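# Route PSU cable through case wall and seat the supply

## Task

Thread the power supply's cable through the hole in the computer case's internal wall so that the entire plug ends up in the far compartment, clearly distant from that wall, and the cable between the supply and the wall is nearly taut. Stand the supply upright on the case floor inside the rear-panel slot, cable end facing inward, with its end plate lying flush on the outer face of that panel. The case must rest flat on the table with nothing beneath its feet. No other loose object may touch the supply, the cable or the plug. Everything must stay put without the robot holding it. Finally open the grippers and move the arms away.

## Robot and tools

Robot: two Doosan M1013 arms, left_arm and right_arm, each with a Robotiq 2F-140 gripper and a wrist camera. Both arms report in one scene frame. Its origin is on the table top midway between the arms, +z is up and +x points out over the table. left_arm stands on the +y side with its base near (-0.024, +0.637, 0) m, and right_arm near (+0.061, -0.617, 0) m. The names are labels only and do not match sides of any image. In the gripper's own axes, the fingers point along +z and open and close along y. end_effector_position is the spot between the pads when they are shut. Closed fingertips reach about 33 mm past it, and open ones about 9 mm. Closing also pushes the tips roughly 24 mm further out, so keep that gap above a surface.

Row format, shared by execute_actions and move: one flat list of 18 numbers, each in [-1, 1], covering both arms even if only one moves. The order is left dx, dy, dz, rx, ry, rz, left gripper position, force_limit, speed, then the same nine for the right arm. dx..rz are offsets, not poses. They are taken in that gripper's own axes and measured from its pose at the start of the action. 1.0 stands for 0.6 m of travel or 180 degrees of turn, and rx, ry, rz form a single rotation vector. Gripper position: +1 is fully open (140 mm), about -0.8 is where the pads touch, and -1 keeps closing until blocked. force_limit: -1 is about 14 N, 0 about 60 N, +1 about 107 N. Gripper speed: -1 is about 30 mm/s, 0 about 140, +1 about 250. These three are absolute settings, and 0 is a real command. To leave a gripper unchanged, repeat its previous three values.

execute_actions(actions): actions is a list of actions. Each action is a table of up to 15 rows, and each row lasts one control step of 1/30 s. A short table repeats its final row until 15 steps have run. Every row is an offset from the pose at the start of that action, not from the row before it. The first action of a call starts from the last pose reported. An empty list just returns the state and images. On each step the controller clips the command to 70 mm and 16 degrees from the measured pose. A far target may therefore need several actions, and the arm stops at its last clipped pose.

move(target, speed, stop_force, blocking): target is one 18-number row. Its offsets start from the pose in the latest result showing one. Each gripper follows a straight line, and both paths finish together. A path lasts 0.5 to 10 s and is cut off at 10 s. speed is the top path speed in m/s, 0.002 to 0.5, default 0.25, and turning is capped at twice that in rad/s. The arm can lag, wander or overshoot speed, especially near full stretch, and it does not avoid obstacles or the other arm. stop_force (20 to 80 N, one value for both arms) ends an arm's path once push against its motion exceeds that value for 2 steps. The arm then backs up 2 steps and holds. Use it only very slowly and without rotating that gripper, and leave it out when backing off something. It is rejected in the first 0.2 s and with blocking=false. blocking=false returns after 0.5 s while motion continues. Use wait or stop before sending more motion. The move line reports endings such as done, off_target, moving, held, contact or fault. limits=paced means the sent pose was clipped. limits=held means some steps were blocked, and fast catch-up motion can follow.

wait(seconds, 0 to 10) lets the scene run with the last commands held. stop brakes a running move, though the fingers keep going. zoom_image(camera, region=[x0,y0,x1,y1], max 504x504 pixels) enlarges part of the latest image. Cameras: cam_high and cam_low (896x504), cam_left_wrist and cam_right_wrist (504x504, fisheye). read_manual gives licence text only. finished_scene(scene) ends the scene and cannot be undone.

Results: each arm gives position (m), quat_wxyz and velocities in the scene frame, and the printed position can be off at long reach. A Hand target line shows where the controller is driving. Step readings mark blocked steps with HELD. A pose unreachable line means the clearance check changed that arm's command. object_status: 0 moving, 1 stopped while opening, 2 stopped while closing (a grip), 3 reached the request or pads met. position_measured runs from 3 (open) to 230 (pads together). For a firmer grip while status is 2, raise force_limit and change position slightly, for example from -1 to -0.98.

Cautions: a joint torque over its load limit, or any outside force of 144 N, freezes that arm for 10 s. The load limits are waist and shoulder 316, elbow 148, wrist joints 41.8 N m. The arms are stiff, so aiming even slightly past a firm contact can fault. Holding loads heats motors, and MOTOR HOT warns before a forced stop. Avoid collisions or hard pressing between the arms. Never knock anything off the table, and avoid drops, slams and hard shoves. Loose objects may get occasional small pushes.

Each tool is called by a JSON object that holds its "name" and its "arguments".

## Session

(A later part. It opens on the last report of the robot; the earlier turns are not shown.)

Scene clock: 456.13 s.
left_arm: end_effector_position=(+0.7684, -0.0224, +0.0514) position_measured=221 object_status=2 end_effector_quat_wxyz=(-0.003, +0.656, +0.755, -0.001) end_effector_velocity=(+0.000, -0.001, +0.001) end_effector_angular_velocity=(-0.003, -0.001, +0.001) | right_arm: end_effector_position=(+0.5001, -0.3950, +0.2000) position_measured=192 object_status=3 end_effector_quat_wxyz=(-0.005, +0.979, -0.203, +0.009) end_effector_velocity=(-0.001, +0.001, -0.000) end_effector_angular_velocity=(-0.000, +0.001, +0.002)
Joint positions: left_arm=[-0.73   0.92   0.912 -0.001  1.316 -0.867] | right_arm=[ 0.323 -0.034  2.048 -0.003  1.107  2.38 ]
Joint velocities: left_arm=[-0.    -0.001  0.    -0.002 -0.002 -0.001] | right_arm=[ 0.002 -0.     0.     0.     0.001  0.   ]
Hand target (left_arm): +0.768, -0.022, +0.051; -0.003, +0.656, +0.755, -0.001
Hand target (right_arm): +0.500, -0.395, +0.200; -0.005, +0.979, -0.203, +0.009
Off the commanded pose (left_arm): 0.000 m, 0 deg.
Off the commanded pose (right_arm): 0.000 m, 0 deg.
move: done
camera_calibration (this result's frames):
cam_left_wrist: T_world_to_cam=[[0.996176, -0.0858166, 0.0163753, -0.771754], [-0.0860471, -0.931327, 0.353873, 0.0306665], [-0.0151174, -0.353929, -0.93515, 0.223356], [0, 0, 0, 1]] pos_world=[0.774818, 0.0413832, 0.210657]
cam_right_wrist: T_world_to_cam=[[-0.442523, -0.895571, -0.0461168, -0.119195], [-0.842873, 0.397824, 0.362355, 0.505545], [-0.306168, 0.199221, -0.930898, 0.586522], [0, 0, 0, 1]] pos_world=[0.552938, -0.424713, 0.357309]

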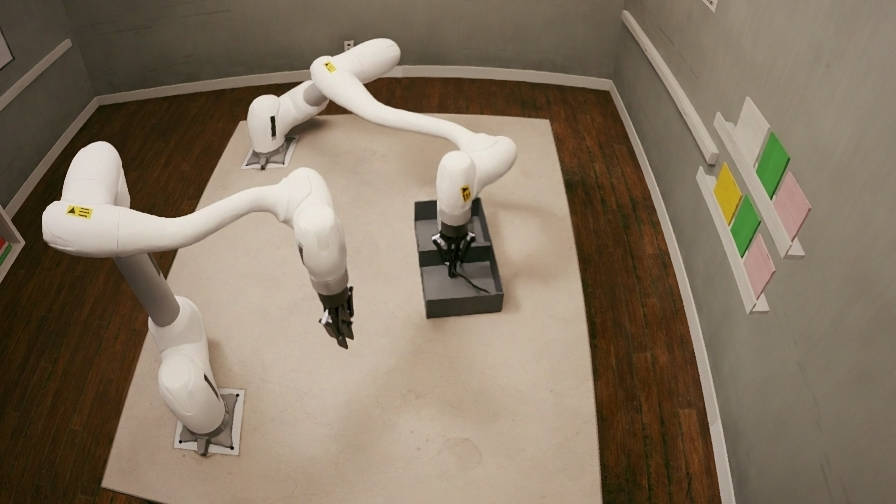

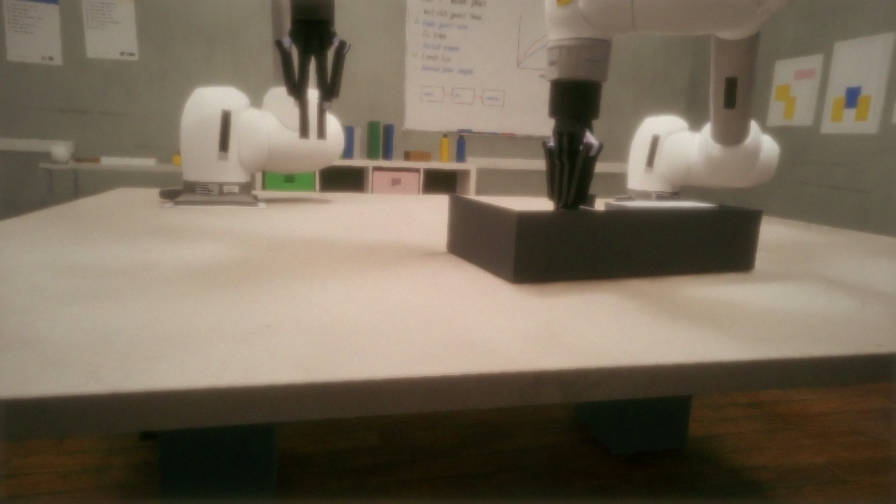

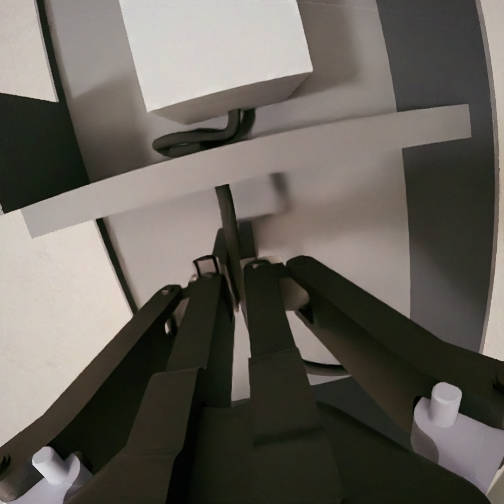

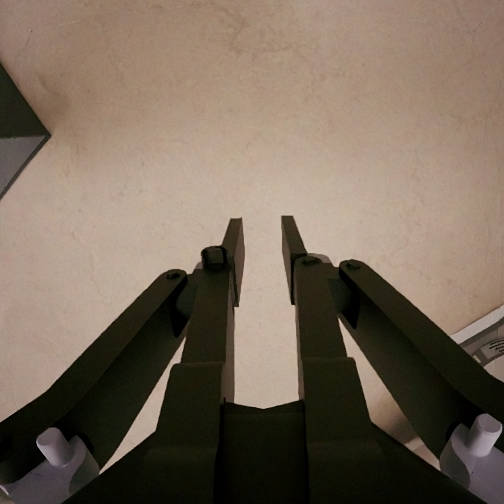

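{"name": "move", "arguments": {"target": [-0.1,-0.04,0,0,0,0,-1,-0.6,-0.5,0,0,0,0,0,0,-0.5,-0.5,-0.7], "speed": 0.03}}

Scene clock: 465.30 s.
left_arm: end_effector_position=(+0.7532, -0.0851, +0.0513) position_measured=221 object_status=2 end_effector_quat_wxyz=(-0.003, +0.656, +0.755, -0.001) end_effector_velocity=(-0.000, -0.002, -0.000) end_effector_angular_velocity=(-0.000, +0.000, +0.000) | right_arm: end_effector_position=(+0.5001, -0.3950, +0.2000) position_measured=192 object_status=3 end_effector_quat_wxyz=(-0.005, +0.979, -0.203, +0.009) end_effector_velocity=(+0.000, +0.001, -0.000) end_effector_angular_velocity=(+0.000, -0.001, +0.001)
Joint positions: left_arm=[-0.783  0.982  0.792 -0.002  1.374 -0.921] | right_arm=[ 0.323 -0.034  2.048 -0.003  1.107  2.38 ]
Joint velocities: left_arm=[-0.001  0.002 -0.003 -0.     0.001 -0.002] | right_arm=[ 0.001  0.     0.     0.    -0.001 -0.   ]
Hand target (left_arm): +0.753, -0.085, +0.051; -0.003, +0.656, +0.755, -0.001
Hand target (right_arm): +0.500, -0.395, +0.200; -0.005, +0.979, -0.203, +0.009
Off the commanded pose (left_arm): 0.000 m, 0 deg.
Off the commanded pose (right_arm): 0.000 m, 0 deg.
move: done
camera_calibration (this result's frames):
cam_left_wrist: T_world_to_cam=[[0.996184, -0.0857212, 0.0164055, -0.761965], [-0.0859667, -0.931291, 0.353988, -0.0290672], [-0.0150659, -0.354048, -0.935106, 0.200827], [0, 0, 0, 1]] pos_world=[0.759584, -0.0212843, 0.210584]
cam_right_wrist: T_world_to_cam=[[-0.442523, -0.895571, -0.0461169, -0.119195], [-0.842873, 0.397824, 0.362355, 0.505545], [-0.306168, 0.199221, -0.930899, 0.586522], [0, 0, 0, 1]] pos_world=[0.552938, -0.424713, 0.357309]

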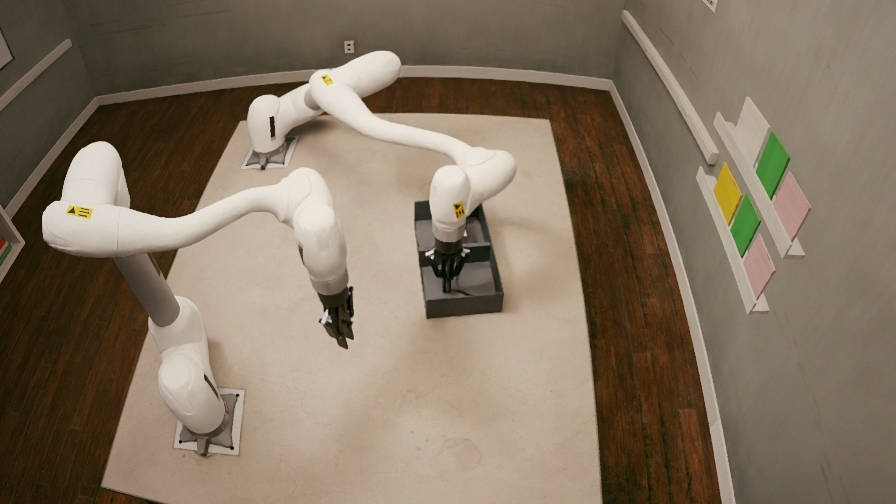

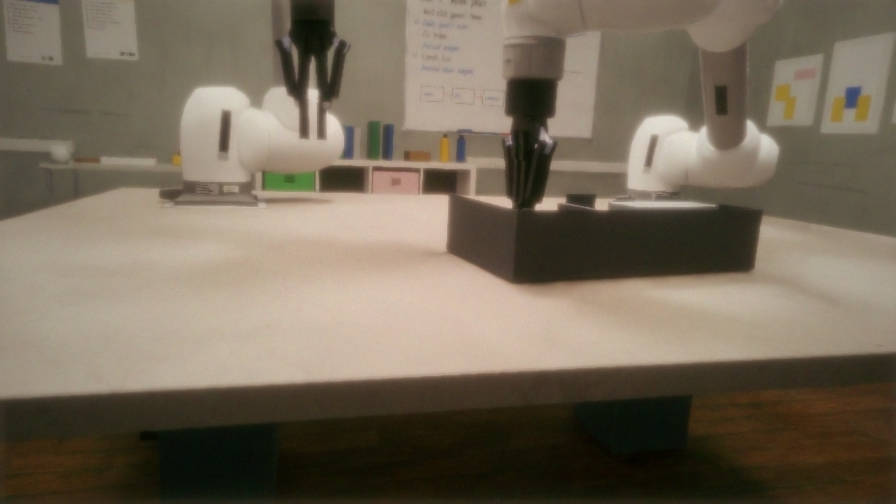

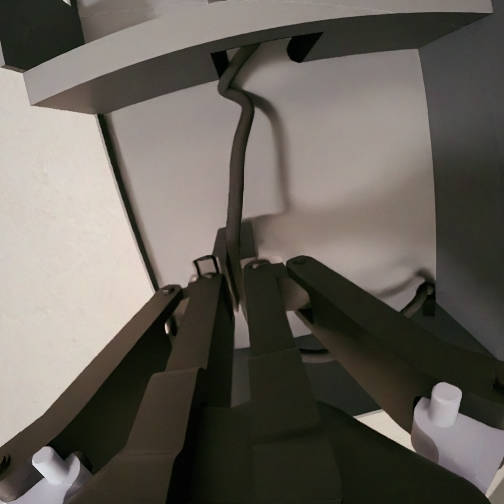

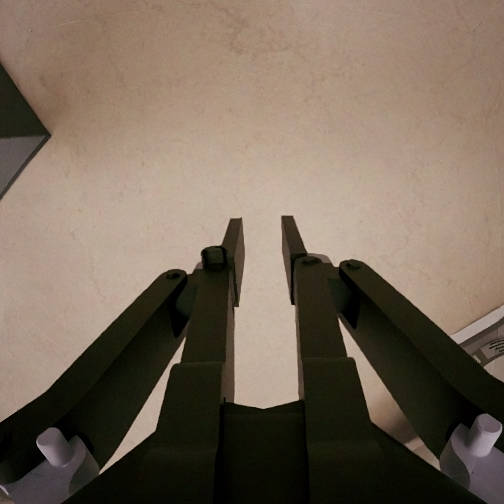

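The hairpin has come through. Releasing and lifting.

{"name": "move", "arguments": {"target": [0,0,0,0,0,0,-0.3,-0.6,-0.5,0,0,0,0,0,0,-0.5,-0.5,-0.7]}}

{"name": "move", "arguments": {"target": [0.08,0,-0.38,0,0,0,-0.3,-0.6,-0.5,0,0,0,0,0,0,-0.5,-0.5,-0.7], "speed": 0.12}}

{"name": "zoom_image", "arguments": {"camera": "cam_left_wrist", "region": [100,0,400,300]}}

Scene clock: 471.73 s.
left_arm: end_effector_position=(+0.7531, -0.0852, +0.0513) position_measured=167 object_status=3 end_effector_quat_wxyz=(-0.003, +0.656, +0.755, -0.001) end_effector_velocity=(-0.001, -0.001, +0.001) end_effector_angular_velocity=(-0.002, -0.000, -0.001) | right_arm: end_effector_position=(+0.5001, -0.3950, +0.2000) position_measured=192 object_status=3 end_effector_quat_wxyz=(-0.005, +0.979, -0.203, +0.009) end_effector_velocity=(+0.000, +0.000, +0.000) end_effector_angular_velocity=(-0.000, +0.000, +0.000)
Joint positions: left_arm=[-0.784  0.982  0.792 -0.002  1.374 -0.921] | right_arm=[ 0.323 -0.034  2.048 -0.003  1.107  2.38 ]
Joint velocities: left_arm=[-0.001 -0.    -0.001 -0.001 -0.     0.001] | right_arm=[ 0.     0.    -0.001 -0.     0.001 -0.   ]
Hand target (left_arm): +0.753, -0.085, +0.051; -0.003, +0.656, +0.755, -0.001
Hand target (right_arm): +0.500, -0.395, +0.200; -0.005, +0.979, -0.203, +0.009
Off the commanded pose (left_arm): 0.000 m, 0 deg.
Off the commanded pose (right_arm): 0.000 m, 0 deg.
move: done
camera_calibration (this result's frames):
cam_left_wrist: T_world_to_cam=[[0.996181, -0.0857675, 0.016379, -0.761866], [-0.086001, -0.931296, 0.353967, -0.0291448], [-0.0151051, -0.354023, -0.935115, 0.200783], [0, 0, 0, 1]] pos_world=[0.759482, -0.0214041, 0.21055]
cam_right_wrist: T_world_to_cam=[[-0.442523, -0.895571, -0.046117, -0.119195], [-0.842873, 0.397824, 0.362355, 0.505545], [-0.306168, 0.199221, -0.930899, 0.586522], [0, 0, 0, 1]] pos_world=[0.552938, -0.424713, 0.357309]

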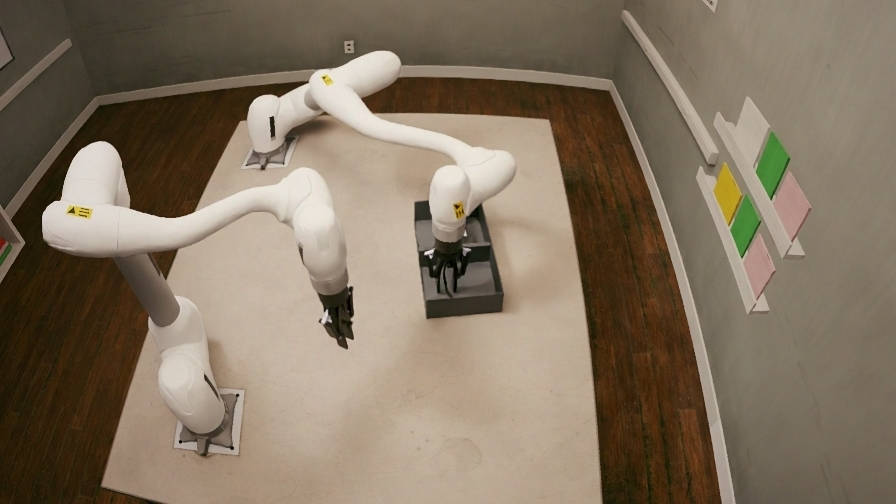

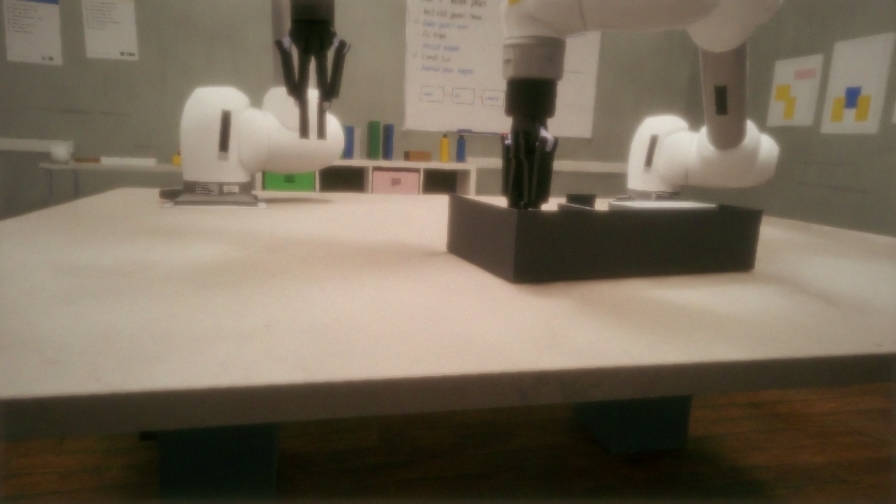

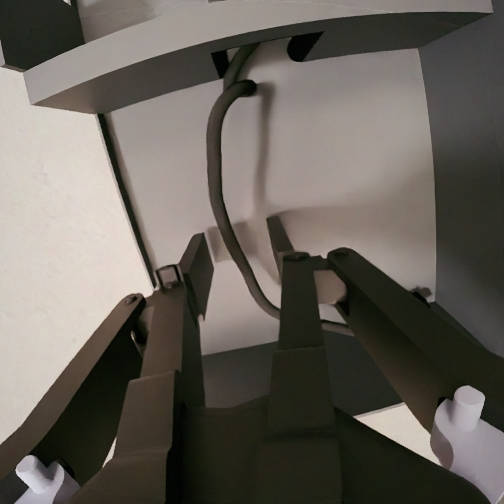

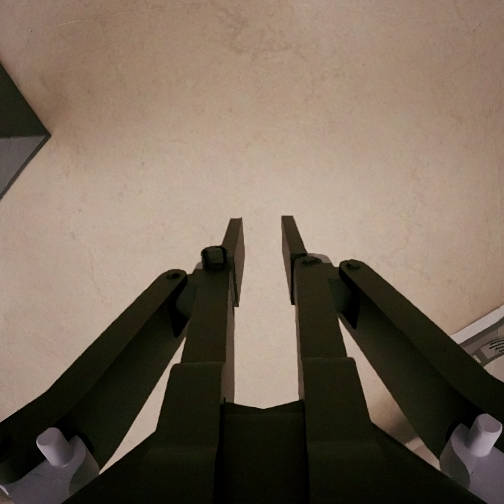

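Scene clock: 474.10 s.
left_arm: end_effector_position=(+0.7480, -0.0383, +0.2795) position_measured=167 object_status=3 end_effector_quat_wxyz=(-0.003, +0.656, +0.755, -0.001) end_effector_velocity=(-0.000, +0.001, +0.001) end_effector_angular_velocity=(+0.002, +0.001, -0.000) | right_arm: end_effector_position=(+0.5001, -0.3950, +0.2000) position_measured=192 object_status=3 end_effector_quat_wxyz=(-0.005, +0.979, -0.203, +0.009) end_effector_velocity=(-0.000, +0.001, +0.000) end_effector_angular_velocity=(+0.000, +0.000, +0.001)
Joint positions: left_arm=[-0.755  0.865  0.603 -0.001  1.68  -0.893] | right_arm=[ 0.323 -0.034  2.048 -0.003  1.107  2.38 ]
Joint velocities: left_arm=[ 0.     0.001 -0.003  0.     0.004  0.   ] | right_arm=[ 0.002  0.    -0.001  0.     0.     0.   ]
Hand target (left_arm): +0.748, -0.038, +0.279; -0.003, +0.656, +0.755, -0.001
Hand target (right_arm): +0.500, -0.395, +0.200; -0.005, +0.979, -0.203, +0.009
Off the commanded pose (left_arm): 0.000 m, 0 deg.
Off the commanded pose (right_arm): 0.000 m, 0 deg.
move: done
camera_calibration (this result's frames):
cam_left_wrist: T_world_to_cam=[[0.996217, -0.0853105, 0.0165612, -0.756548], [-0.0856385, -0.931337, 0.353947, -0.0669731], [-0.0147713, -0.354026, -0.935119, 0.430449], [0, 0, 0, 1]] pos_world=[0.754308, 0.0254741, 0.438755]
cam_right_wrist: T_world_to_cam=[[-0.442523, -0.895571, -0.0461171, -0.119195], [-0.842873, 0.397824, 0.362355, 0.505545], [-0.306168, 0.199221, -0.930899, 0.586522], [0, 0, 0, 1]] pos_world=[0.552938, -0.424713, 0.357309]

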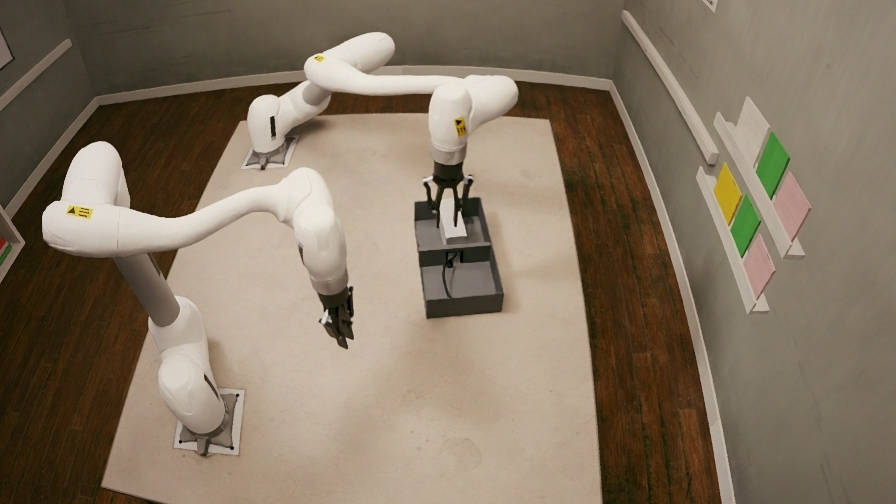

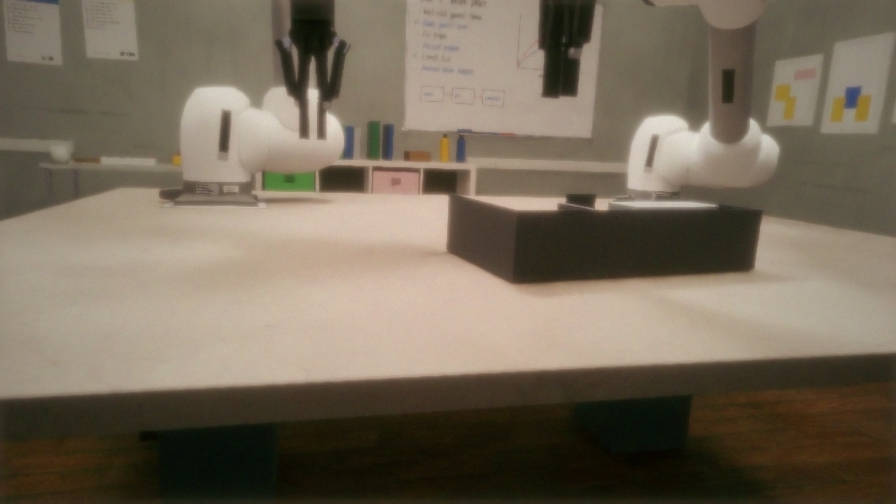

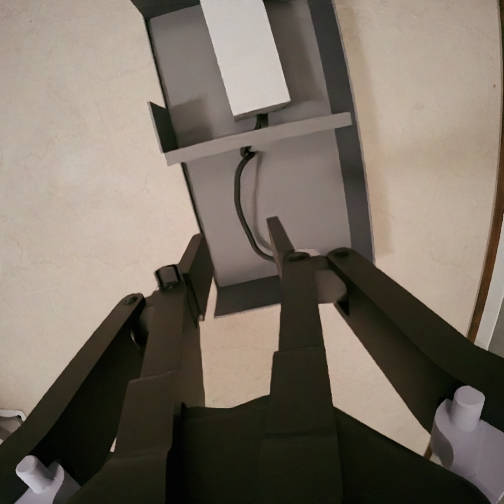

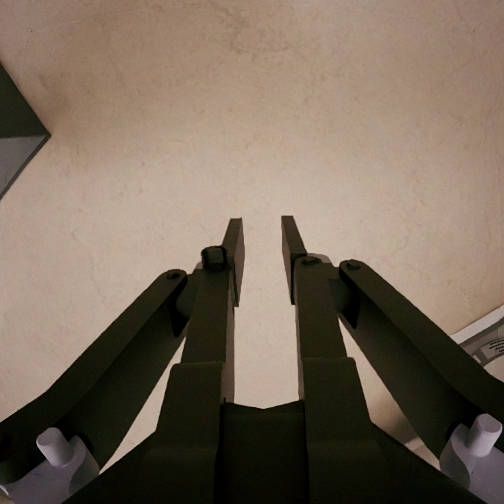

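Region (100, 0, 400, 300) of cam_left_wrist's 504x504 image, scaled by 1.680, with more detail than that image has.

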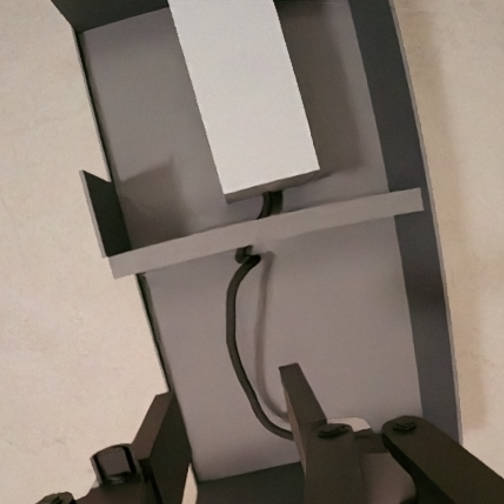

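The supply may have yawed again; checking.

{"name": "move", "arguments": {"target": [0.29,0.06,0.2,0,0,0,0.5,0,0,0,0,0,0,0,0,-0.5,-0.5,-0.7], "speed": 0.2}}

Scene clock: 479.47 s.
left_arm: end_effector_position=(+0.7581, +0.1393, +0.1600) position_measured=66 object_status=3 end_effector_quat_wxyz=(-0.003, +0.656, +0.755, -0.000) end_effector_velocity=(-0.000, +0.001, +0.000) end_effector_angular_velocity=(-0.002, -0.000, +0.000) | right_arm: end_effector_position=(+0.5001, -0.3950, +0.2000) position_measured=192 object_status=3 end_effector_quat_wxyz=(-0.005, +0.979, -0.203, +0.009) end_effector_velocity=(+0.000, -0.000, +0.000) end_effector_angular_velocity=(+0.000, -0.000, -0.000)
Joint positions: left_arm=[-0.607  0.678  1.151 -0.     1.319 -0.745] | right_arm=[ 0.323 -0.034  2.048 -0.003  1.107  2.38 ]
Joint velocities: left_arm=[ 0.001 -0.002  0.002 -0.002 -0.002  0.001] | right_arm=[-0.001 -0.    -0.     0.     0.    -0.   ]
Hand target (left_arm): +0.758, +0.139, +0.160; -0.003, +0.656, +0.755, -0.000
Hand target (right_arm): +0.500, -0.395, +0.200; -0.005, +0.979, -0.203, +0.009
Off the commanded pose (left_arm): 0.000 m, 0 deg.
Off the commanded pose (right_arm): 0.000 m, 0 deg.
move: done
camera_calibration (this result's frames):
cam_left_wrist: T_world_to_cam=[[0.996166, -0.0859078, 0.0165273, -0.749359], [-0.0861914, -0.931437, 0.353547, 0.142142], [-0.0149784, -0.353616, -0.935271, 0.381875], [0, 0, 0, 1]] pos_world=[0.764457, 0.203058, 0.319287]
cam_right_wrist: T_world_to_cam=[[-0.442523, -0.895571, -0.046117, -0.119195], [-0.842873, 0.397824, 0.362355, 0.505545], [-0.306168, 0.199221, -0.930899, 0.586522], [0, 0, 0, 1]] pos_world=[0.552938, -0.424713, 0.357309]

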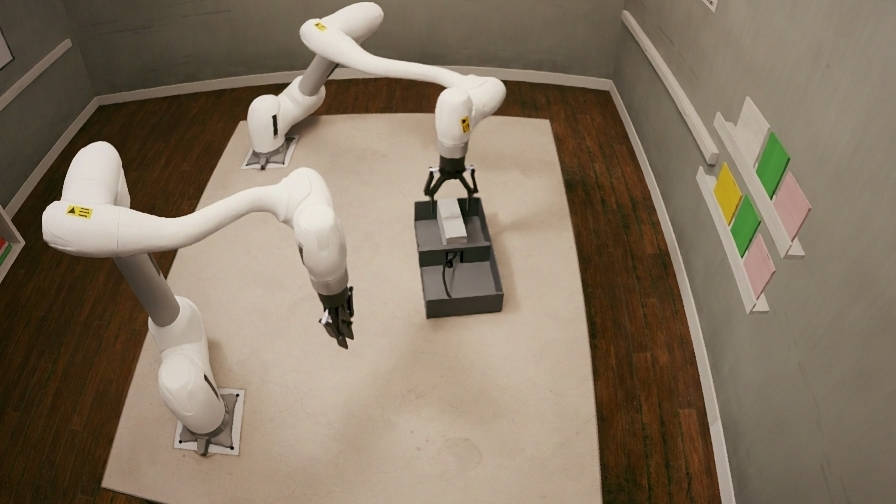

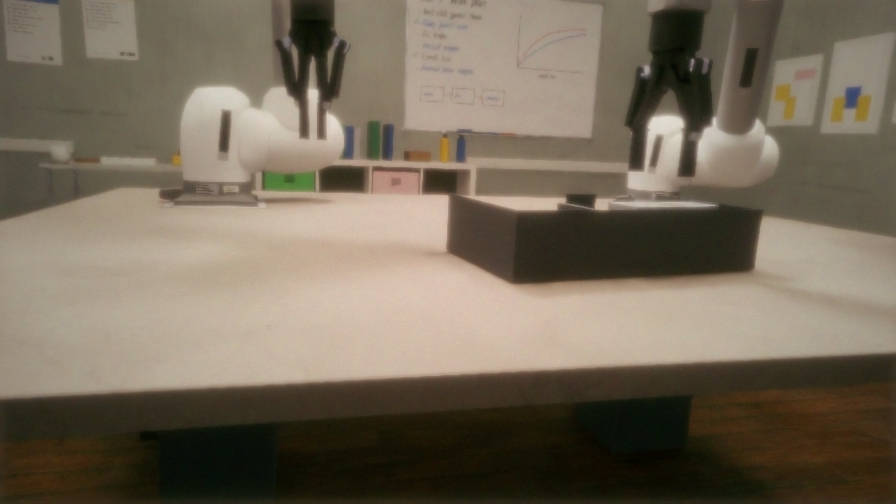

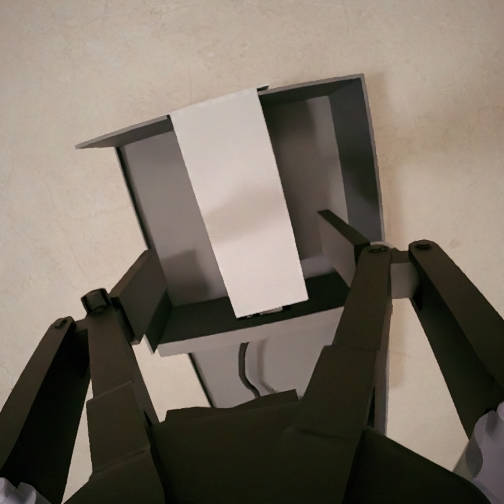

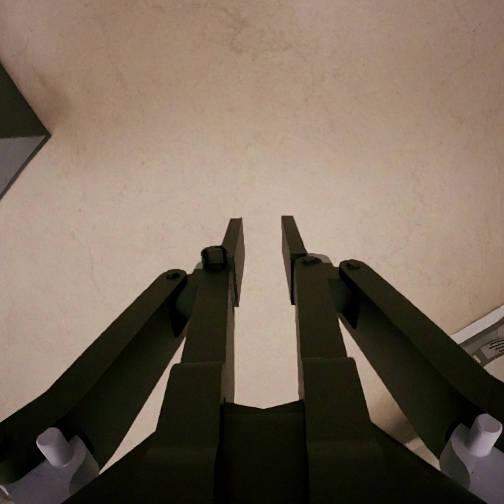

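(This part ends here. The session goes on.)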